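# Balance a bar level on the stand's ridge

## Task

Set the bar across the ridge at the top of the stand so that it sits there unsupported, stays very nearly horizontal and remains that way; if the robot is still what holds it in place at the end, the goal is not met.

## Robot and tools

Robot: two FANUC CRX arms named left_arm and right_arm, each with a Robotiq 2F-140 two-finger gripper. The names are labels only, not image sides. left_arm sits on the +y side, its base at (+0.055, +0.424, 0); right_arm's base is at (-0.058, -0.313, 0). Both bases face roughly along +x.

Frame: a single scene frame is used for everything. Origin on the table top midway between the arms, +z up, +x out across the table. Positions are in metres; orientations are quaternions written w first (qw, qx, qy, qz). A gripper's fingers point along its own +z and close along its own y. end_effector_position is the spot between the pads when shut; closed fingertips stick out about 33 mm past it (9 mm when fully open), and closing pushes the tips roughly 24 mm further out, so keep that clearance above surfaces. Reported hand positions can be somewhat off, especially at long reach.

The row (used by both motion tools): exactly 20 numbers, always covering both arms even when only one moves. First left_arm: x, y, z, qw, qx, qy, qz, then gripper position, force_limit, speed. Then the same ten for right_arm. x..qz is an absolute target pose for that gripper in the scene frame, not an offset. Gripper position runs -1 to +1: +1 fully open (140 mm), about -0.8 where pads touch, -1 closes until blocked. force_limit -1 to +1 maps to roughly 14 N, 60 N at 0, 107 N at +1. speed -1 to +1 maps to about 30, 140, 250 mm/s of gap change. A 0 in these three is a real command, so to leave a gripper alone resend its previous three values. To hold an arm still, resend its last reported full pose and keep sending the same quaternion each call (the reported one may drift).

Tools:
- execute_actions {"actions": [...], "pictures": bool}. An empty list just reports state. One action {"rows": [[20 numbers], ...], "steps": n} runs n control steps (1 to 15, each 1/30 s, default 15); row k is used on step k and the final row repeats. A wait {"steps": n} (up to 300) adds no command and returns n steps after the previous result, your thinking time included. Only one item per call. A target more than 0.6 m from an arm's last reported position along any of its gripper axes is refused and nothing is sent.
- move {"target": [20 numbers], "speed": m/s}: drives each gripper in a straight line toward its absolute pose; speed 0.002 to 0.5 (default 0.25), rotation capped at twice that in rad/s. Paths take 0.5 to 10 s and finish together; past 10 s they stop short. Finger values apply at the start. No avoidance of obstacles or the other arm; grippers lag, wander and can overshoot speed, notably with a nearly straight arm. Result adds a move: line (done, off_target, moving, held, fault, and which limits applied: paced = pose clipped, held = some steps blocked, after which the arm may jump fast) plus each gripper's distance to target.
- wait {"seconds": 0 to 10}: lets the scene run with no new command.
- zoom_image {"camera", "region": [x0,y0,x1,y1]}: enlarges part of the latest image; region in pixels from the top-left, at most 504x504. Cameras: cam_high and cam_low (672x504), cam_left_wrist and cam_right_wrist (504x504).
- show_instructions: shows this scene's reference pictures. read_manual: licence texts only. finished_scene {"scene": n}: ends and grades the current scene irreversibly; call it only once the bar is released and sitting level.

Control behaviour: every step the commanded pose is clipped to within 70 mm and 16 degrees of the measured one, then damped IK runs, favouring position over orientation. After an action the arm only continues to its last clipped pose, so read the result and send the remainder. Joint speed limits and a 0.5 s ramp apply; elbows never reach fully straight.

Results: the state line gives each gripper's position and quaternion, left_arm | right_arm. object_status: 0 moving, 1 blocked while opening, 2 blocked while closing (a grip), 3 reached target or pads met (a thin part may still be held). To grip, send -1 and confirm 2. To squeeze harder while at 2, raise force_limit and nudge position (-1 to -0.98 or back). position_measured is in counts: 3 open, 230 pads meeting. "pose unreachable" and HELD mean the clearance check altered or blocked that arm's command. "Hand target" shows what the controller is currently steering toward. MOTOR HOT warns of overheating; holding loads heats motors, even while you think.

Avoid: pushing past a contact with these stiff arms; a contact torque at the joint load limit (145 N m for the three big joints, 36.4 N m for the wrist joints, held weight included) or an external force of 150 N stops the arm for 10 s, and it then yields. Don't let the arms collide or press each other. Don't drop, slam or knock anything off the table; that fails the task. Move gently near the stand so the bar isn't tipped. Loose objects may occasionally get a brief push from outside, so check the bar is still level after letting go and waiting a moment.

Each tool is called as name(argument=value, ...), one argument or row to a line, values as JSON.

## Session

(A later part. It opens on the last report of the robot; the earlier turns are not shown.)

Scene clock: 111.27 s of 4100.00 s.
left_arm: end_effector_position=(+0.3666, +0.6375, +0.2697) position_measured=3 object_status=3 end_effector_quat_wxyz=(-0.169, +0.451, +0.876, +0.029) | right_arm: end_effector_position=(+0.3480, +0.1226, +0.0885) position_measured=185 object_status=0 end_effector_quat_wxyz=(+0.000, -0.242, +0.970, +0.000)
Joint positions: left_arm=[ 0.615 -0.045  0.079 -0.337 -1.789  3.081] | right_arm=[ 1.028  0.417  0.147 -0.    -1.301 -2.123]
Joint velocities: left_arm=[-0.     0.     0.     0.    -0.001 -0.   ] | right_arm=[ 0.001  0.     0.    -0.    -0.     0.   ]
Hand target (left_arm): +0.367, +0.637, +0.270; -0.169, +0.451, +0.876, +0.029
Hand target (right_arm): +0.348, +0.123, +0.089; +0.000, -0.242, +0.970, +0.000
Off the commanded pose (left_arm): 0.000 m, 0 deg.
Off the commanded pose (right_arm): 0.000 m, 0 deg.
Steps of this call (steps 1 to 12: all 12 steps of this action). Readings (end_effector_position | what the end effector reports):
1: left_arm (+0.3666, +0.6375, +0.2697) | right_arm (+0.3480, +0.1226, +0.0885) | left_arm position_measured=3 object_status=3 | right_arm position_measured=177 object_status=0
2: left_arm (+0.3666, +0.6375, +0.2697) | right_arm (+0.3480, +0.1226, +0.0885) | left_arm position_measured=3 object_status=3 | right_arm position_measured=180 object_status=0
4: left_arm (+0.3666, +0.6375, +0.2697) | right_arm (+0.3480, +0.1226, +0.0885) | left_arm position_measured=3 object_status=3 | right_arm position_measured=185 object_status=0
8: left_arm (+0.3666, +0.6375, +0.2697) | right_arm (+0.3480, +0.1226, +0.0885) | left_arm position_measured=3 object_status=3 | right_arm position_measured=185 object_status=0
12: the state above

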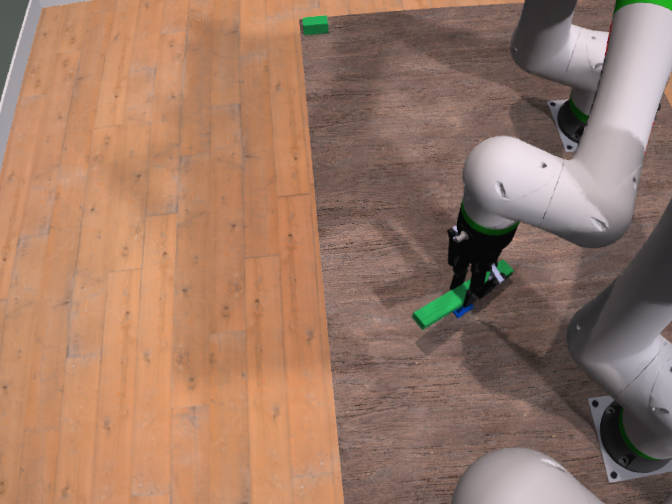

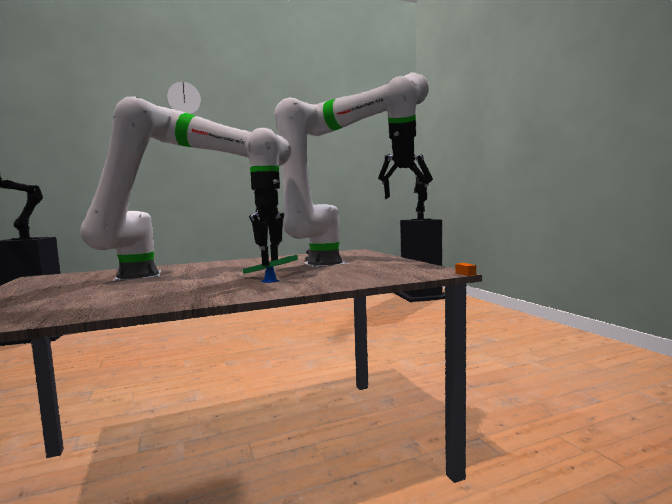

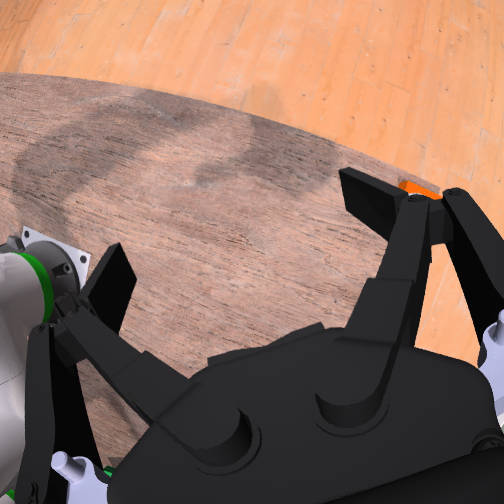

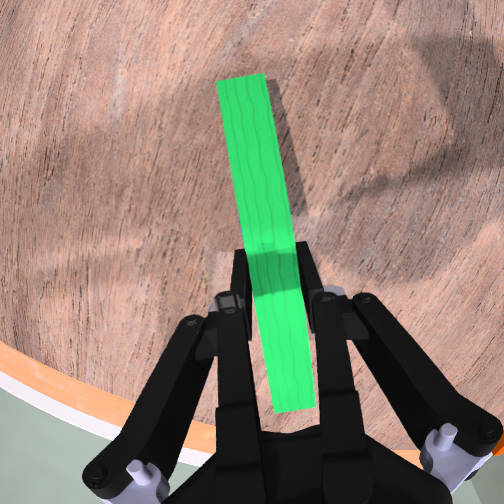

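move(
  target=[0.3666,0.6375,0.2697,-0.169,0.451,0.876,0.029,1,0,0,0.355,0.126,0.105,0.135,0.24,-0.961,0.034,-1,0,-0.5],
  speed=0.1,
)

move(
  target=[0.3666,0.6375,0.2697,-0.169,0.451,0.876,0.029,1,0,0,0.399,0.037,0.10,0.135,0.24,-0.961,0.034,-1,0,-0.5],
  speed=0.15,
)

move(
  target=[0.3666,0.6375,0.2697,-0.169,0.451,0.876,0.029,1,0,0,0.399,0.037,0.041,0.135,0.24,-0.961,0.034,-1,0,-0.5],
  speed=0.04,
)

move(
  target=[0.3666,0.6375,0.2697,-0.169,0.451,0.876,0.029,1,0,0,0.399,0.037,0.041,0.135,0.24,-0.961,0.034,-0.25,0,-0.5],
)

move(
  target=[0.3666,0.6375,0.2697,-0.169,0.451,0.876,0.029,1,0,0,0.392,0.033,0.040,0,0.242,-0.97,0,-0.25,0,-0.5],
  speed=0.12,
)

move(
  target=[0.3666,0.6375,0.2697,-0.169,0.451,0.876,0.029,1,0,0,0.392,0.033,0.040,0,0.242,-0.97,0,-1,0,-0.5],
)

move(
  target=[0.3666,0.6375,0.2697,-0.169,0.451,0.876,0.029,1,0,0,0.392,0.033,0.10,0,0.242,-0.97,0,-1,0,-0.5],
  speed=0.1,
)

move(
  target=[0.3666,0.6375,0.2697,-0.169,0.451,0.876,0.029,1,0,0,0.351,0.1242,0.096,0,0.242,-0.97,0,-1,0,-0.5],
  speed=0.12,
)

move(
  target=[0.3666,0.6375,0.2697,-0.169,0.451,0.876,0.029,1,0,0,0.351,0.1242,0.0895,0,0.242,-0.97,0,-1,0,-0.5],
  speed=0.01,
)

zoom_image(
  camera="cam_low",
  region=[235,245,305,290],
)

Scene clock: 122.57 s of 4100.00 s.
left_arm: end_effector_position=(+0.3666, +0.6375, +0.2697) position_measured=3 object_status=3 end_effector_quat_wxyz=(-0.169, +0.451, +0.876, +0.029) | right_arm: end_effector_position=(+0.3550, +0.1264, +0.1056) position_measured=185 object_status=2 end_effector_quat_wxyz=(-0.135, -0.240, +0.961, -0.034)
Joint positions: left_arm=[ 0.615 -0.045  0.079 -0.337 -1.789  3.081] | right_arm=[ 0.945  0.679  0.587 -0.126 -1.728 -2.042]
Joint velocities: left_arm=[ 0.     0.001 -0.     0.     0.     0.   ] | right_arm=[ 0.     0.007  0.009 -0.003 -0.009  0.001]
Hand target (left_arm): +0.367, +0.637, +0.270; -0.169, +0.451, +0.876, +0.029
Hand target (right_arm): +0.355, +0.126, +0.106; -0.135, -0.240, +0.961, -0.034
Off the commanded pose (left_arm): 0.000 m, 0 deg.
Off the commanded pose (right_arm): 0.001 m, 0 deg.
After step 90, 6.57 s passed at rest.
move: done

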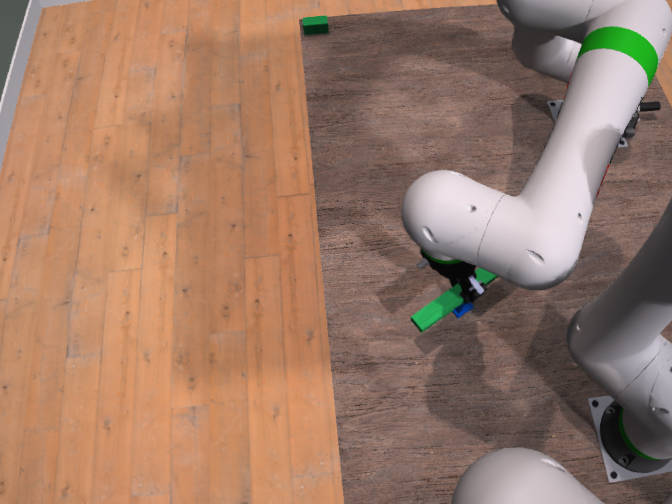

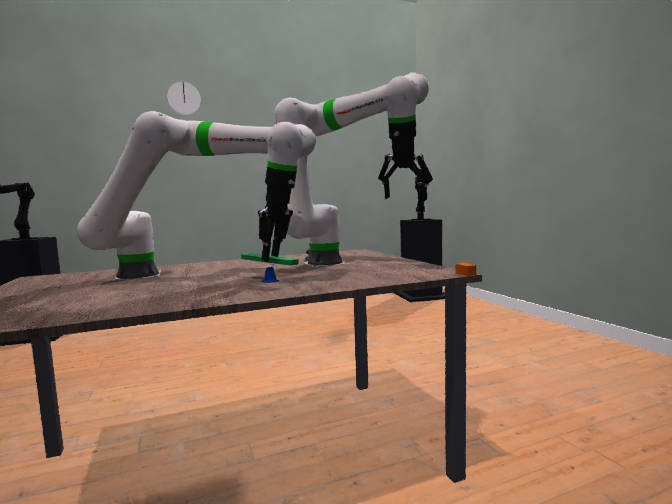

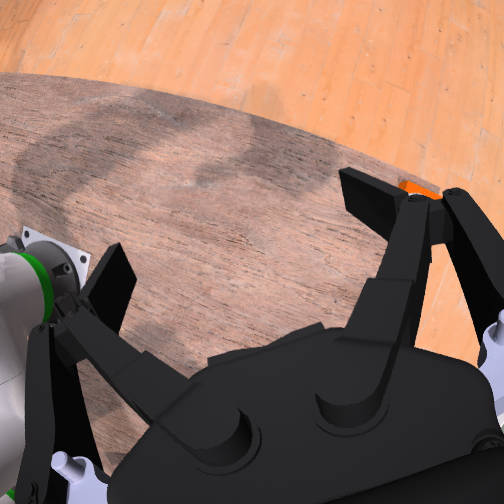

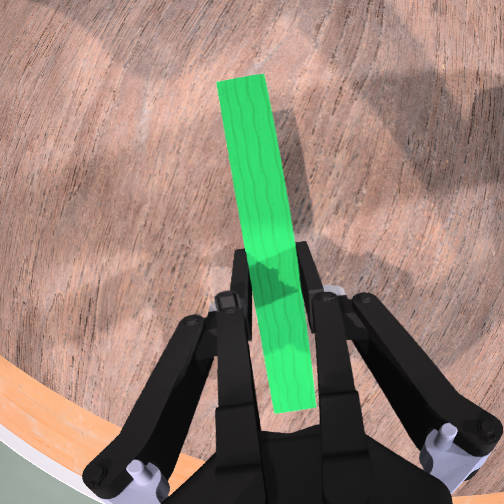

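Scene clock: 123.63 s of 4100.00 s.
left_arm: end_effector_position=(+0.3666, +0.6375, +0.2697) position_measured=3 object_status=3 end_effector_quat_wxyz=(-0.169, +0.451, +0.876, +0.029) | right_arm: end_effector_position=(+0.3987, +0.0373, +0.1000) position_measured=185 object_status=2 end_effector_quat_wxyz=(-0.135, -0.240, +0.961, -0.034)
Joint positions: left_arm=[ 0.615 -0.045  0.079 -0.337 -1.789  3.081] | right_arm=[ 0.811  0.615  0.462 -0.091 -1.682 -1.903]
Joint velocities: left_arm=[ 0.     0.    -0.     0.001 -0.     0.001] | right_arm=[-0.001 -0.    -0.001  0.     0.001 -0.   ]
Hand target (left_arm): +0.367, +0.637, +0.270; -0.169, +0.451, +0.876, +0.029
Hand target (right_arm): +0.399, +0.037, +0.100; -0.135, -0.240, +0.961, -0.034
Off the commanded pose (left_arm): 0.000 m, 0 deg.
Off the commanded pose (right_arm): 0.000 m, 0 deg.
move: done

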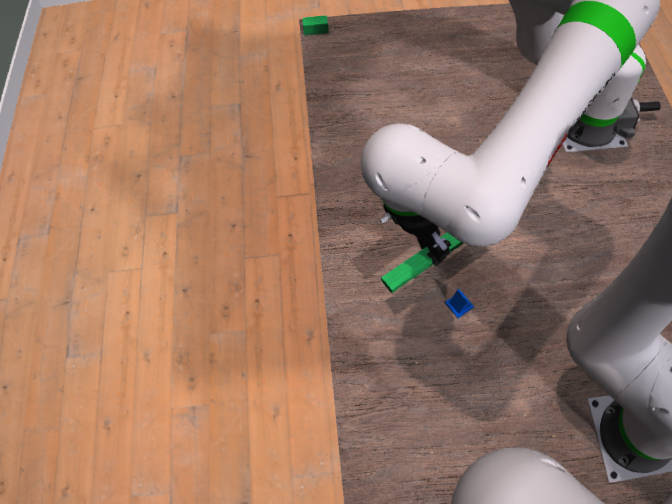

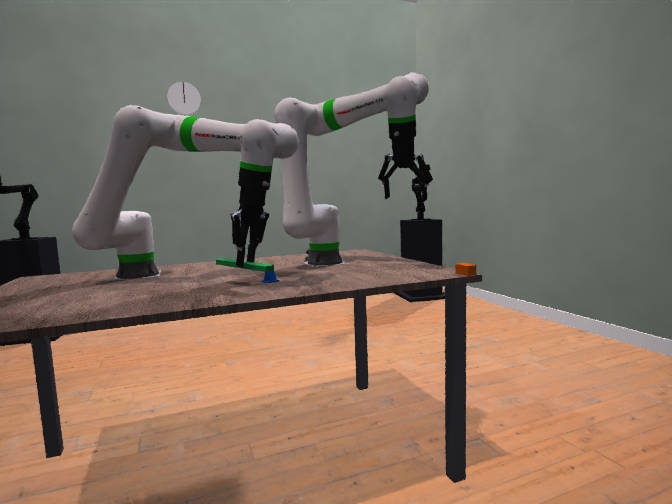

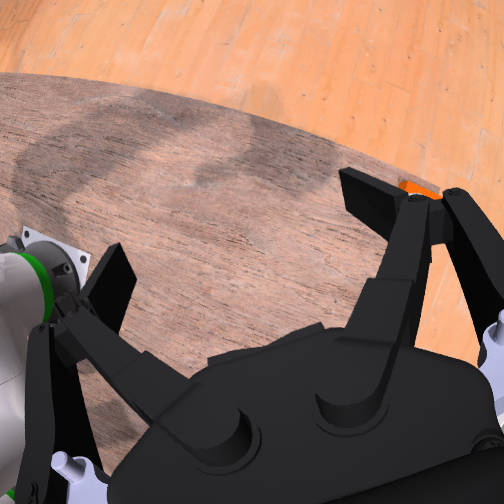

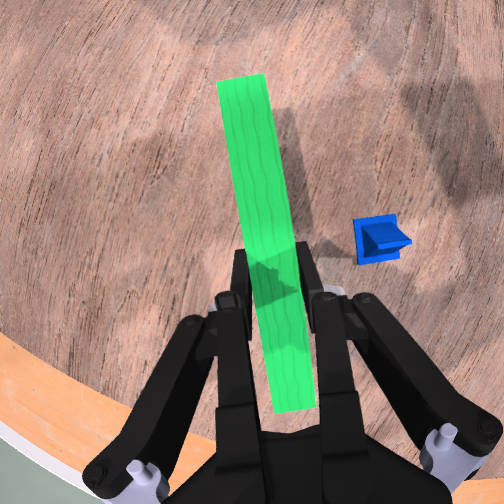

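Scene clock: 125.40 s of 4100.00 s.
left_arm: end_effector_position=(+0.3666, +0.6375, +0.2697) position_measured=3 object_status=3 end_effector_quat_wxyz=(-0.169, +0.451, +0.876, +0.029) | right_arm: end_effector_position=(+0.3989, +0.0369, +0.0411) position_measured=185 object_status=2 end_effector_quat_wxyz=(-0.135, -0.240, +0.961, -0.034)
Joint positions: left_arm=[ 0.615 -0.045  0.079 -0.337 -1.789  3.081] | right_arm=[ 0.811  0.652  0.379 -0.09  -1.563 -1.892]
Joint velocities: left_arm=[-0.     0.001 -0.     0.     0.    -0.   ] | right_arm=[ 0.    -0.    -0.001 -0.     0.001 -0.002]
Hand target (left_arm): +0.367, +0.637, +0.270; -0.169, +0.451, +0.876, +0.029
Hand target (right_arm): +0.399, +0.037, +0.041; -0.135, -0.240, +0.961, -0.034
Off the commanded pose (left_arm): 0.000 m, 0 deg.
Off the commanded pose (right_arm): 0.000 m, 0 deg.
move: done

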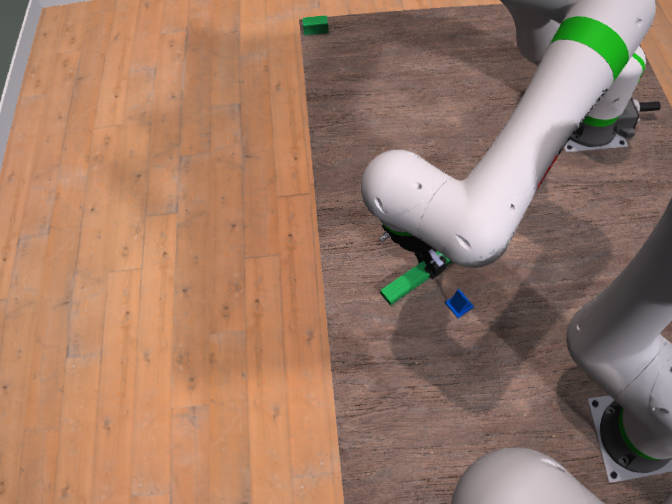

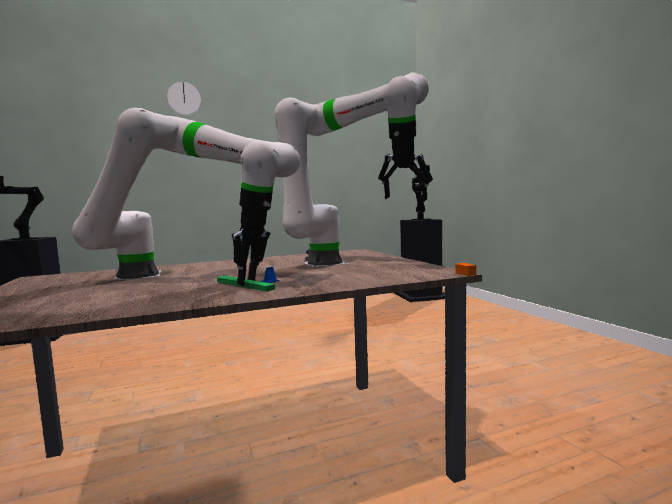

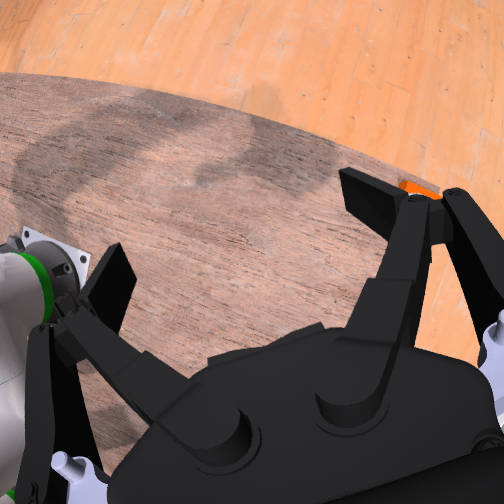

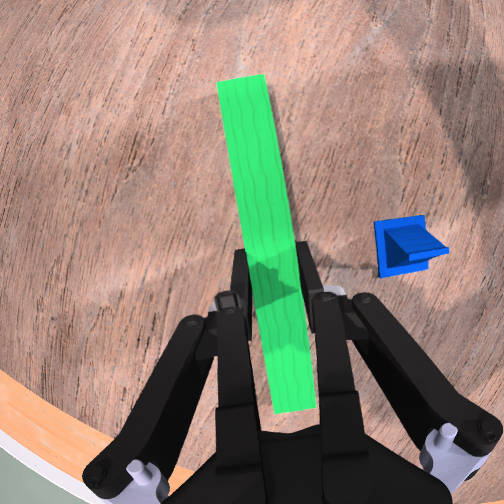

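Scene clock: 126.10 s of 4100.00 s.
left_arm: end_effector_position=(+0.3666, +0.6375, +0.2697) position_measured=3 object_status=3 end_effector_quat_wxyz=(-0.169, +0.451, +0.876, +0.029) | right_arm: end_effector_position=(+0.3990, +0.0370, +0.0410) position_measured=160 object_status=3 end_effector_quat_wxyz=(-0.135, -0.240, +0.961, -0.034)
Joint positions: left_arm=[ 0.615 -0.045  0.079 -0.337 -1.789  3.081] | right_arm=[ 0.811  0.652  0.379 -0.09  -1.563 -1.892]
Joint velocities: left_arm=[ 0.     0.001 -0.    -0.001  0.     0.002] | right_arm=[-0.002  0.     0.    -0.     0.     0.001]
Hand target (left_arm): +0.367, +0.637, +0.270; -0.169, +0.451, +0.876, +0.029
Hand target (right_arm): +0.399, +0.037, +0.041; -0.135, -0.240, +0.961, -0.034
Off the commanded pose (left_arm): 0.000 m, 0 deg.
Off the commanded pose (right_arm): 0.000 m, 0 deg.
move: done

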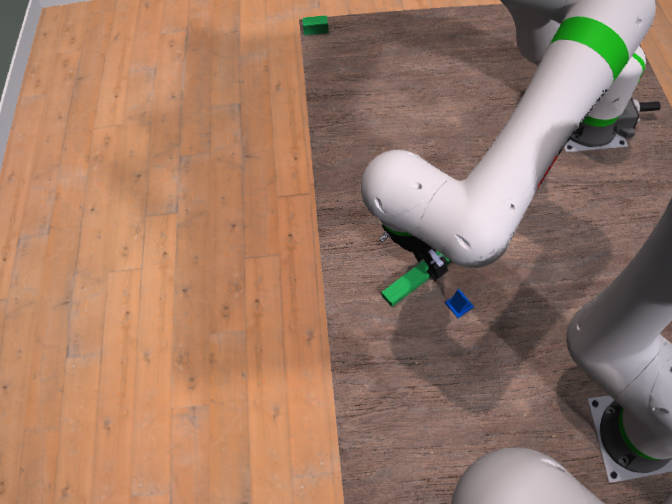

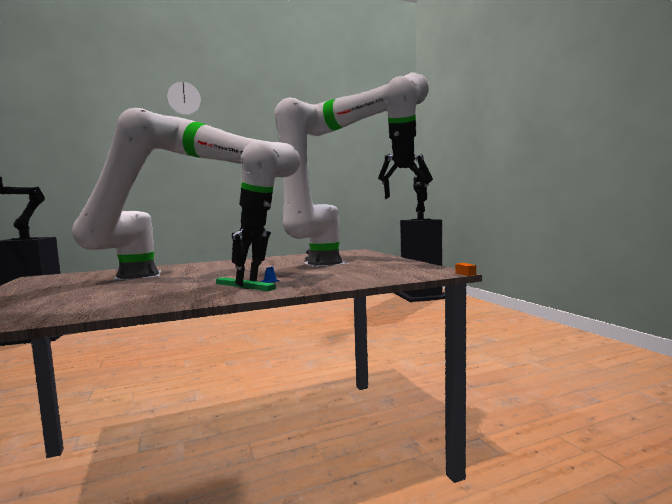

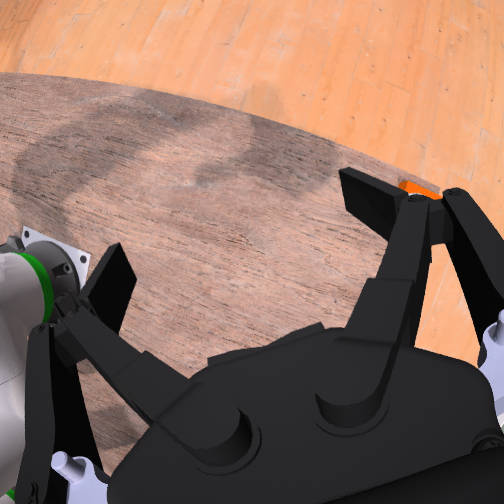

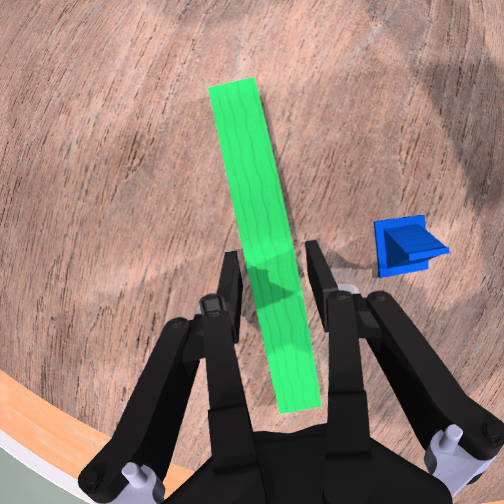

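Scene clock: 127.63 s of 4100.00 s.
left_arm: end_effector_position=(+0.3666, +0.6375, +0.2697) position_measured=3 object_status=3 end_effector_quat_wxyz=(-0.169, +0.451, +0.876, +0.029) | right_arm: end_effector_position=(+0.3920, +0.0326, +0.0394) position_measured=160 object_status=3 end_effector_quat_wxyz=(-0.000, -0.242, +0.970, -0.000)
Joint positions: left_arm=[ 0.615 -0.045  0.079 -0.337 -1.789  3.081] | right_arm=[ 0.873  0.391 -0.011 -0.    -1.169 -1.968]
Joint velocities: left_arm=[-0.    -0.     0.    -0.001  0.     0.   ] | right_arm=[ 0.002 -0.003 -0.005  0.002  0.005  0.   ]
Hand target (left_arm): +0.367, +0.637, +0.270; -0.169, +0.451, +0.876, +0.029
Hand target (right_arm): +0.392, +0.033, +0.039; +0.000, -0.242, +0.970, -0.000
Off the commanded pose (left_arm): 0.000 m, 0 deg.
Off the commanded pose (right_arm): 0.001 m, 0 deg.
move: done

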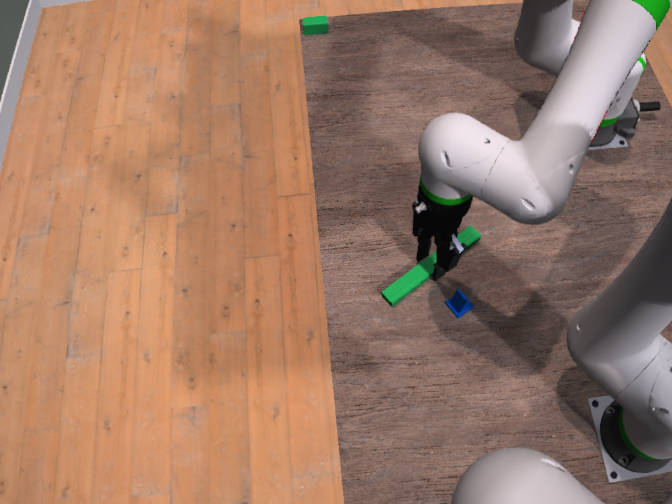

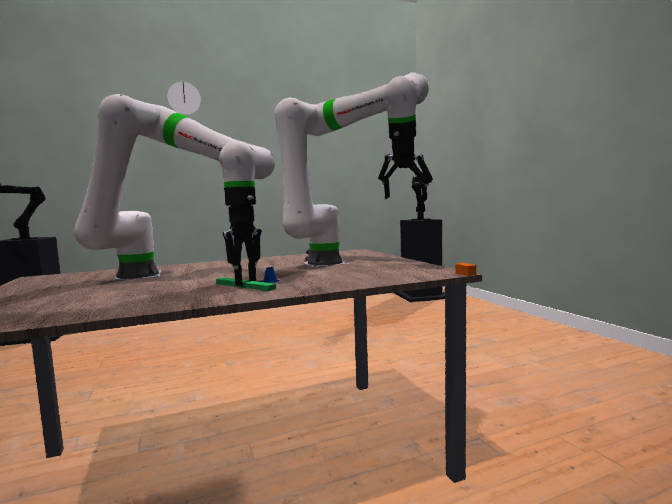

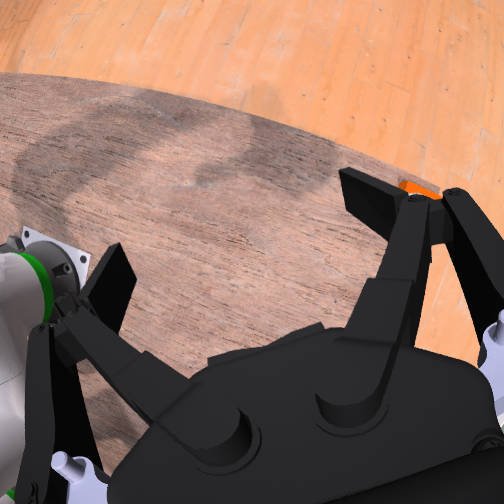

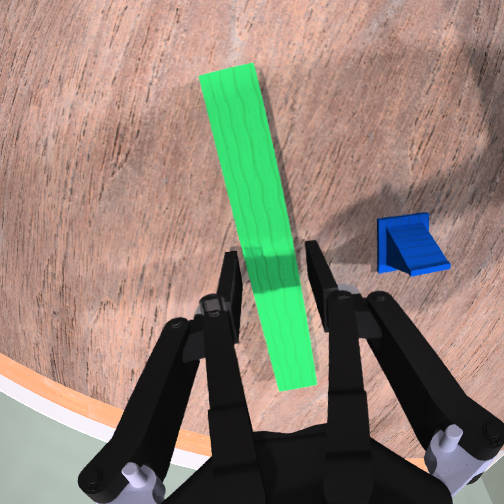

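Scene clock: 128.33 s of 4100.00 s.
left_arm: end_effector_position=(+0.3666, +0.6375, +0.2697) position_measured=3 object_status=3 end_effector_quat_wxyz=(-0.169, +0.451, +0.876, +0.029) | right_arm: end_effector_position=(+0.3920, +0.0330, +0.0400) position_measured=185 object_status=2 end_effector_quat_wxyz=(+0.000, -0.242, +0.970, -0.000)
Joint positions: left_arm=[ 0.615 -0.045  0.079 -0.337 -1.789  3.081] | right_arm=[ 0.874  0.391 -0.01   0.    -1.17  -1.968]
Joint velocities: left_arm=[-0.     0.001 -0.     0.     0.     0.   ] | right_arm=[-0.001  0.    -0.    -0.001  0.001  0.001]
Hand target (left_arm): +0.367, +0.637, +0.270; -0.169, +0.451, +0.876, +0.029
Hand target (right_arm): +0.392, +0.033, +0.040; +0.000, -0.242, +0.970, -0.000
Off the commanded pose (left_arm): 0.000 m, 0 deg.
Off the commanded pose (right_arm): 0.000 m, 0 deg.
move: done

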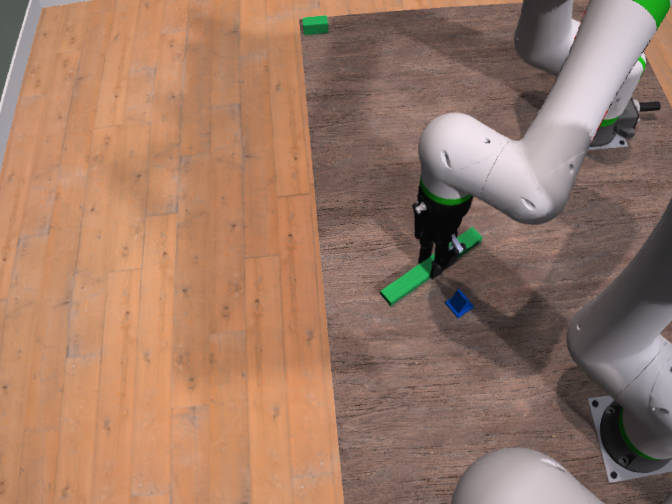

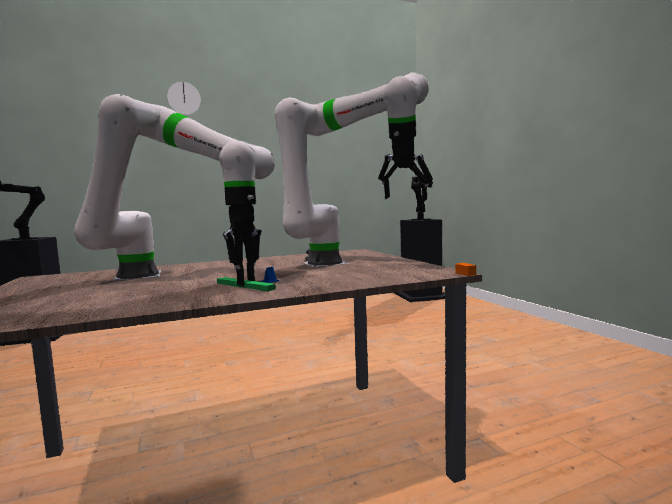

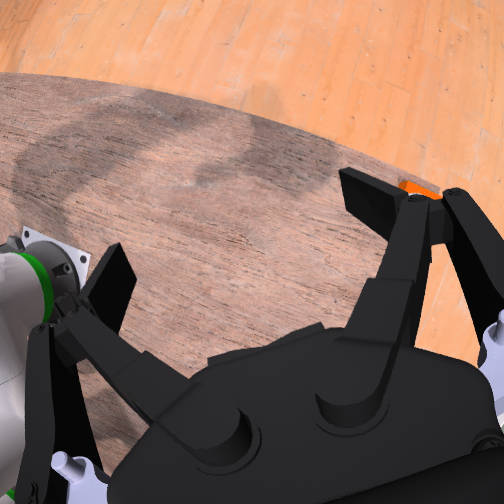

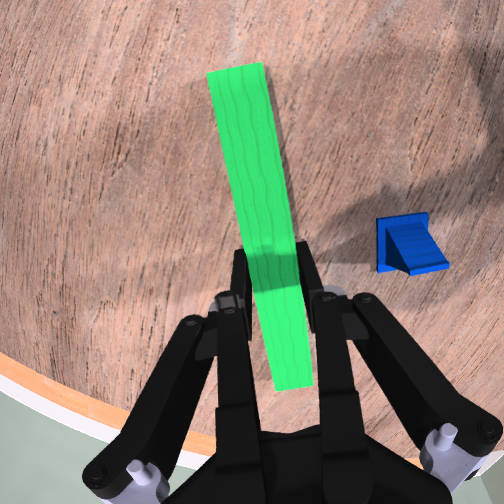

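Scene clock: 129.30 s of 4100.00 s.
left_arm: end_effector_position=(+0.3666, +0.6375, +0.2697) position_measured=3 object_status=3 end_effector_quat_wxyz=(-0.169, +0.451, +0.876, +0.029) | right_arm: end_effector_position=(+0.3921, +0.0331, +0.0999) position_measured=185 object_status=2 end_effector_quat_wxyz=(+0.000, -0.242, +0.970, -0.000)
Joint positions: left_arm=[ 0.615 -0.045  0.079 -0.337 -1.789  3.081] | right_arm=[ 0.874  0.343  0.073  0.    -1.301 -1.968]
Joint velocities: left_arm=[ 0.    -0.001 -0.    -0.001  0.     0.001] | right_arm=[-0.001  0.     0.002 -0.    -0.002 -0.001]
Hand target (left_arm): +0.367, +0.637, +0.270; -0.169, +0.451, +0.876, +0.029
Hand target (right_arm): +0.392, +0.033, +0.100; -0.000, -0.242, +0.970, +0.000
Off the commanded pose (left_arm): 0.000 m, 0 deg.
Off the commanded pose (right_arm): 0.000 m, 0 deg.
move: done

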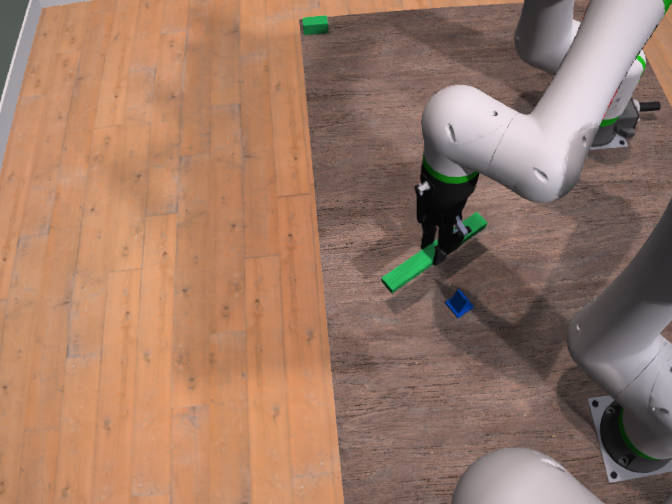

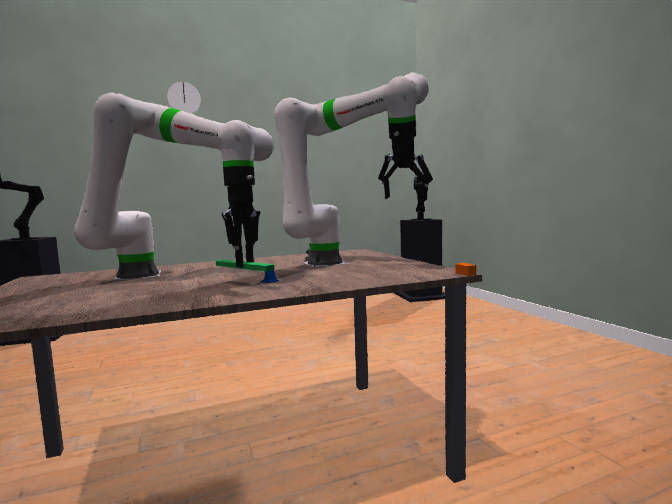

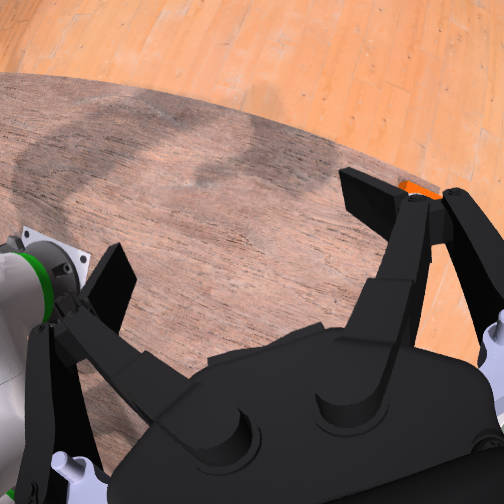

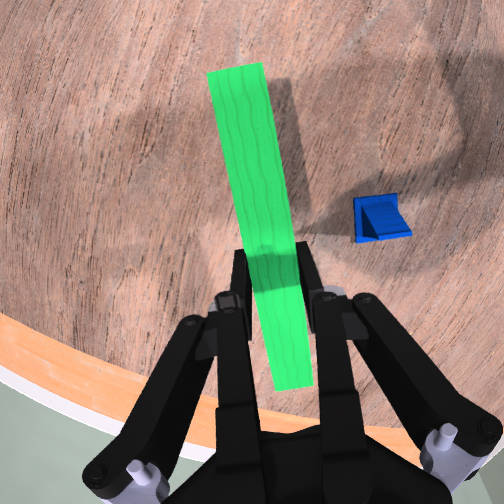

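Scene clock: 130.53 s of 4100.00 s.
left_arm: end_effector_position=(+0.3666, +0.6375, +0.2697) position_measured=3 object_status=3 end_effector_quat_wxyz=(-0.169, +0.451, +0.876, +0.029) | right_arm: end_effector_position=(+0.3513, +0.1239, +0.0960) position_measured=185 object_status=2 end_effector_quat_wxyz=(+0.000, -0.242, +0.970, -0.000)
Joint positions: left_arm=[ 0.615 -0.045  0.079 -0.337 -1.789  3.081] | right_arm=[ 1.025  0.421  0.169  0.001 -1.32  -2.119]
Joint velocities: left_arm=[-0.    -0.     0.    -0.001  0.    -0.   ] | right_arm=[ 0.001  0.     0.001 -0.     0.    -0.   ]
Hand target (left_arm): +0.367, +0.637, +0.270; -0.169, +0.451, +0.876, +0.029
Hand target (right_arm): +0.351, +0.124, +0.096; +0.000, -0.242, +0.970, -0.000
Off the commanded pose (left_arm): 0.000 m, 0 deg.
Off the commanded pose (right_arm): 0.000 m, 0 deg.
move: done

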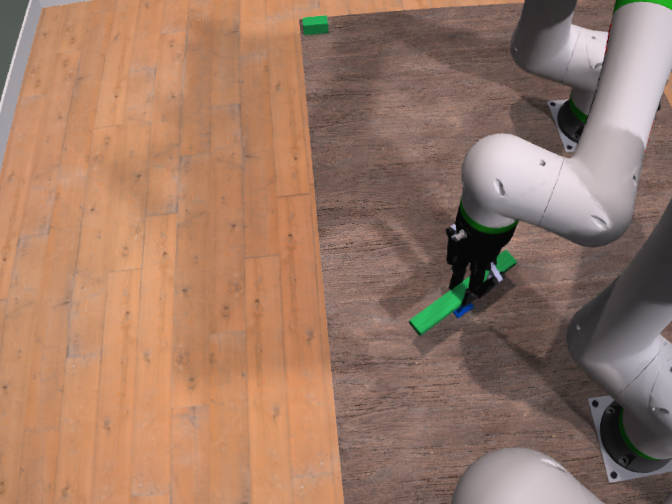

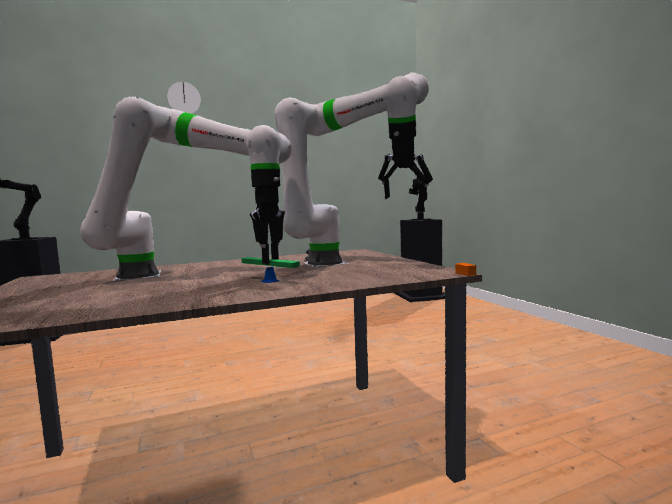

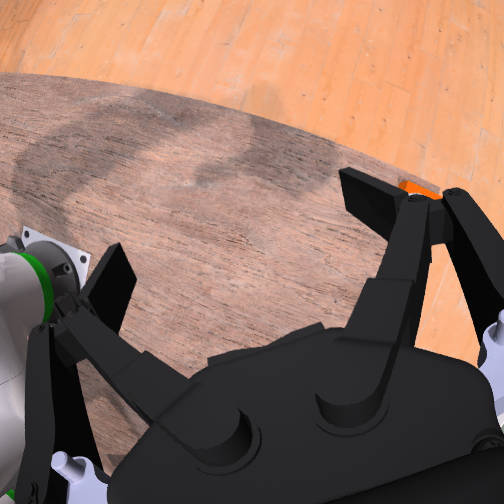

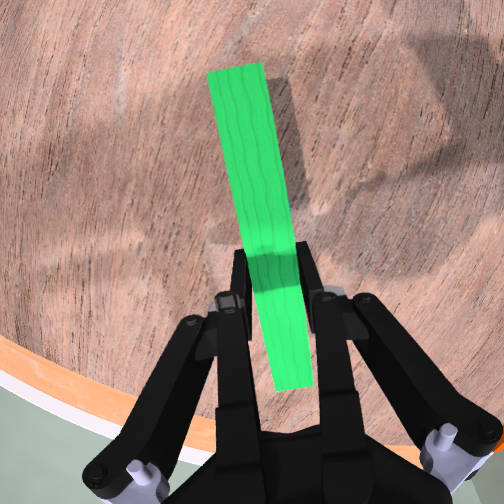

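Scene clock: 131.40 s of 4100.00 s.
left_arm: end_effector_position=(+0.3666, +0.6375, +0.2697) position_measured=3 object_status=3 end_effector_quat_wxyz=(-0.169, +0.451, +0.876, +0.029) | right_arm: end_effector_position=(+0.3510, +0.1242, +0.0895) position_measured=185 object_status=2 end_effector_quat_wxyz=(+0.000, -0.242, +0.970, -0.000)
Joint positions: left_arm=[ 0.615 -0.045  0.079 -0.337 -1.789  3.081] | right_arm=[ 1.025  0.425  0.16   0.    -1.306 -2.119]
Joint velocities: left_arm=[-0.     0.     0.     0.    -0.001  0.001] | right_arm=[-0.001 -0.    -0.001 -0.     0.001  0.   ]
Hand target (left_arm): +0.367, +0.637, +0.270; -0.169, +0.451, +0.876, +0.029
Hand target (right_arm): +0.351, +0.124, +0.090; +0.000, -0.242, +0.970, -0.000
Off the commanded pose (left_arm): 0.000 m, 0 deg.
Off the commanded pose (right_arm): 0.000 m, 0 deg.
move: done

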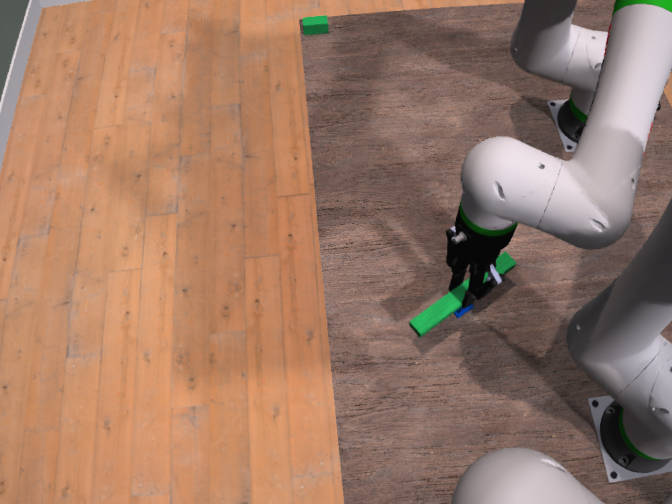

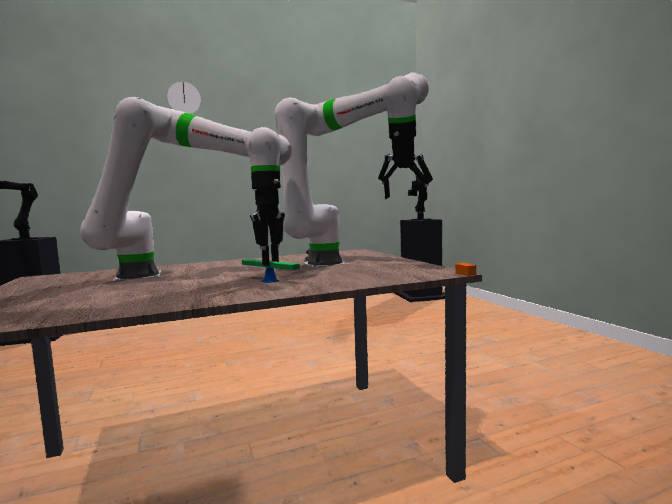

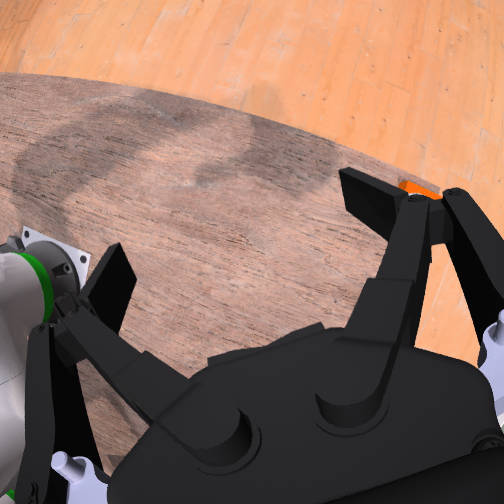

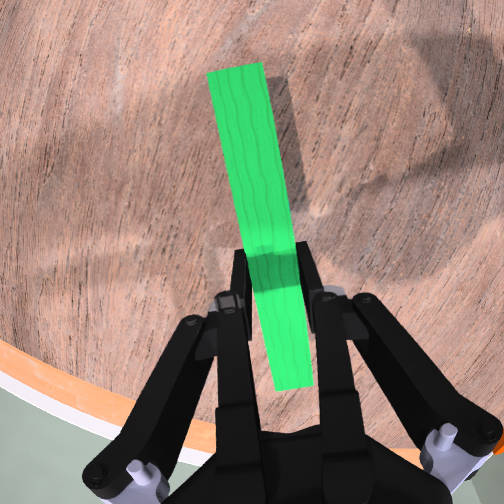

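Region (235, 245, 305, 290) of cam_low's 672x504 image, scaled by 7.200, with more detail than that image has; it fills the top 324 rows of this view, and the rest is white.

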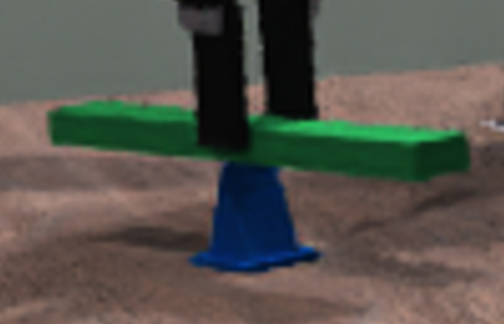

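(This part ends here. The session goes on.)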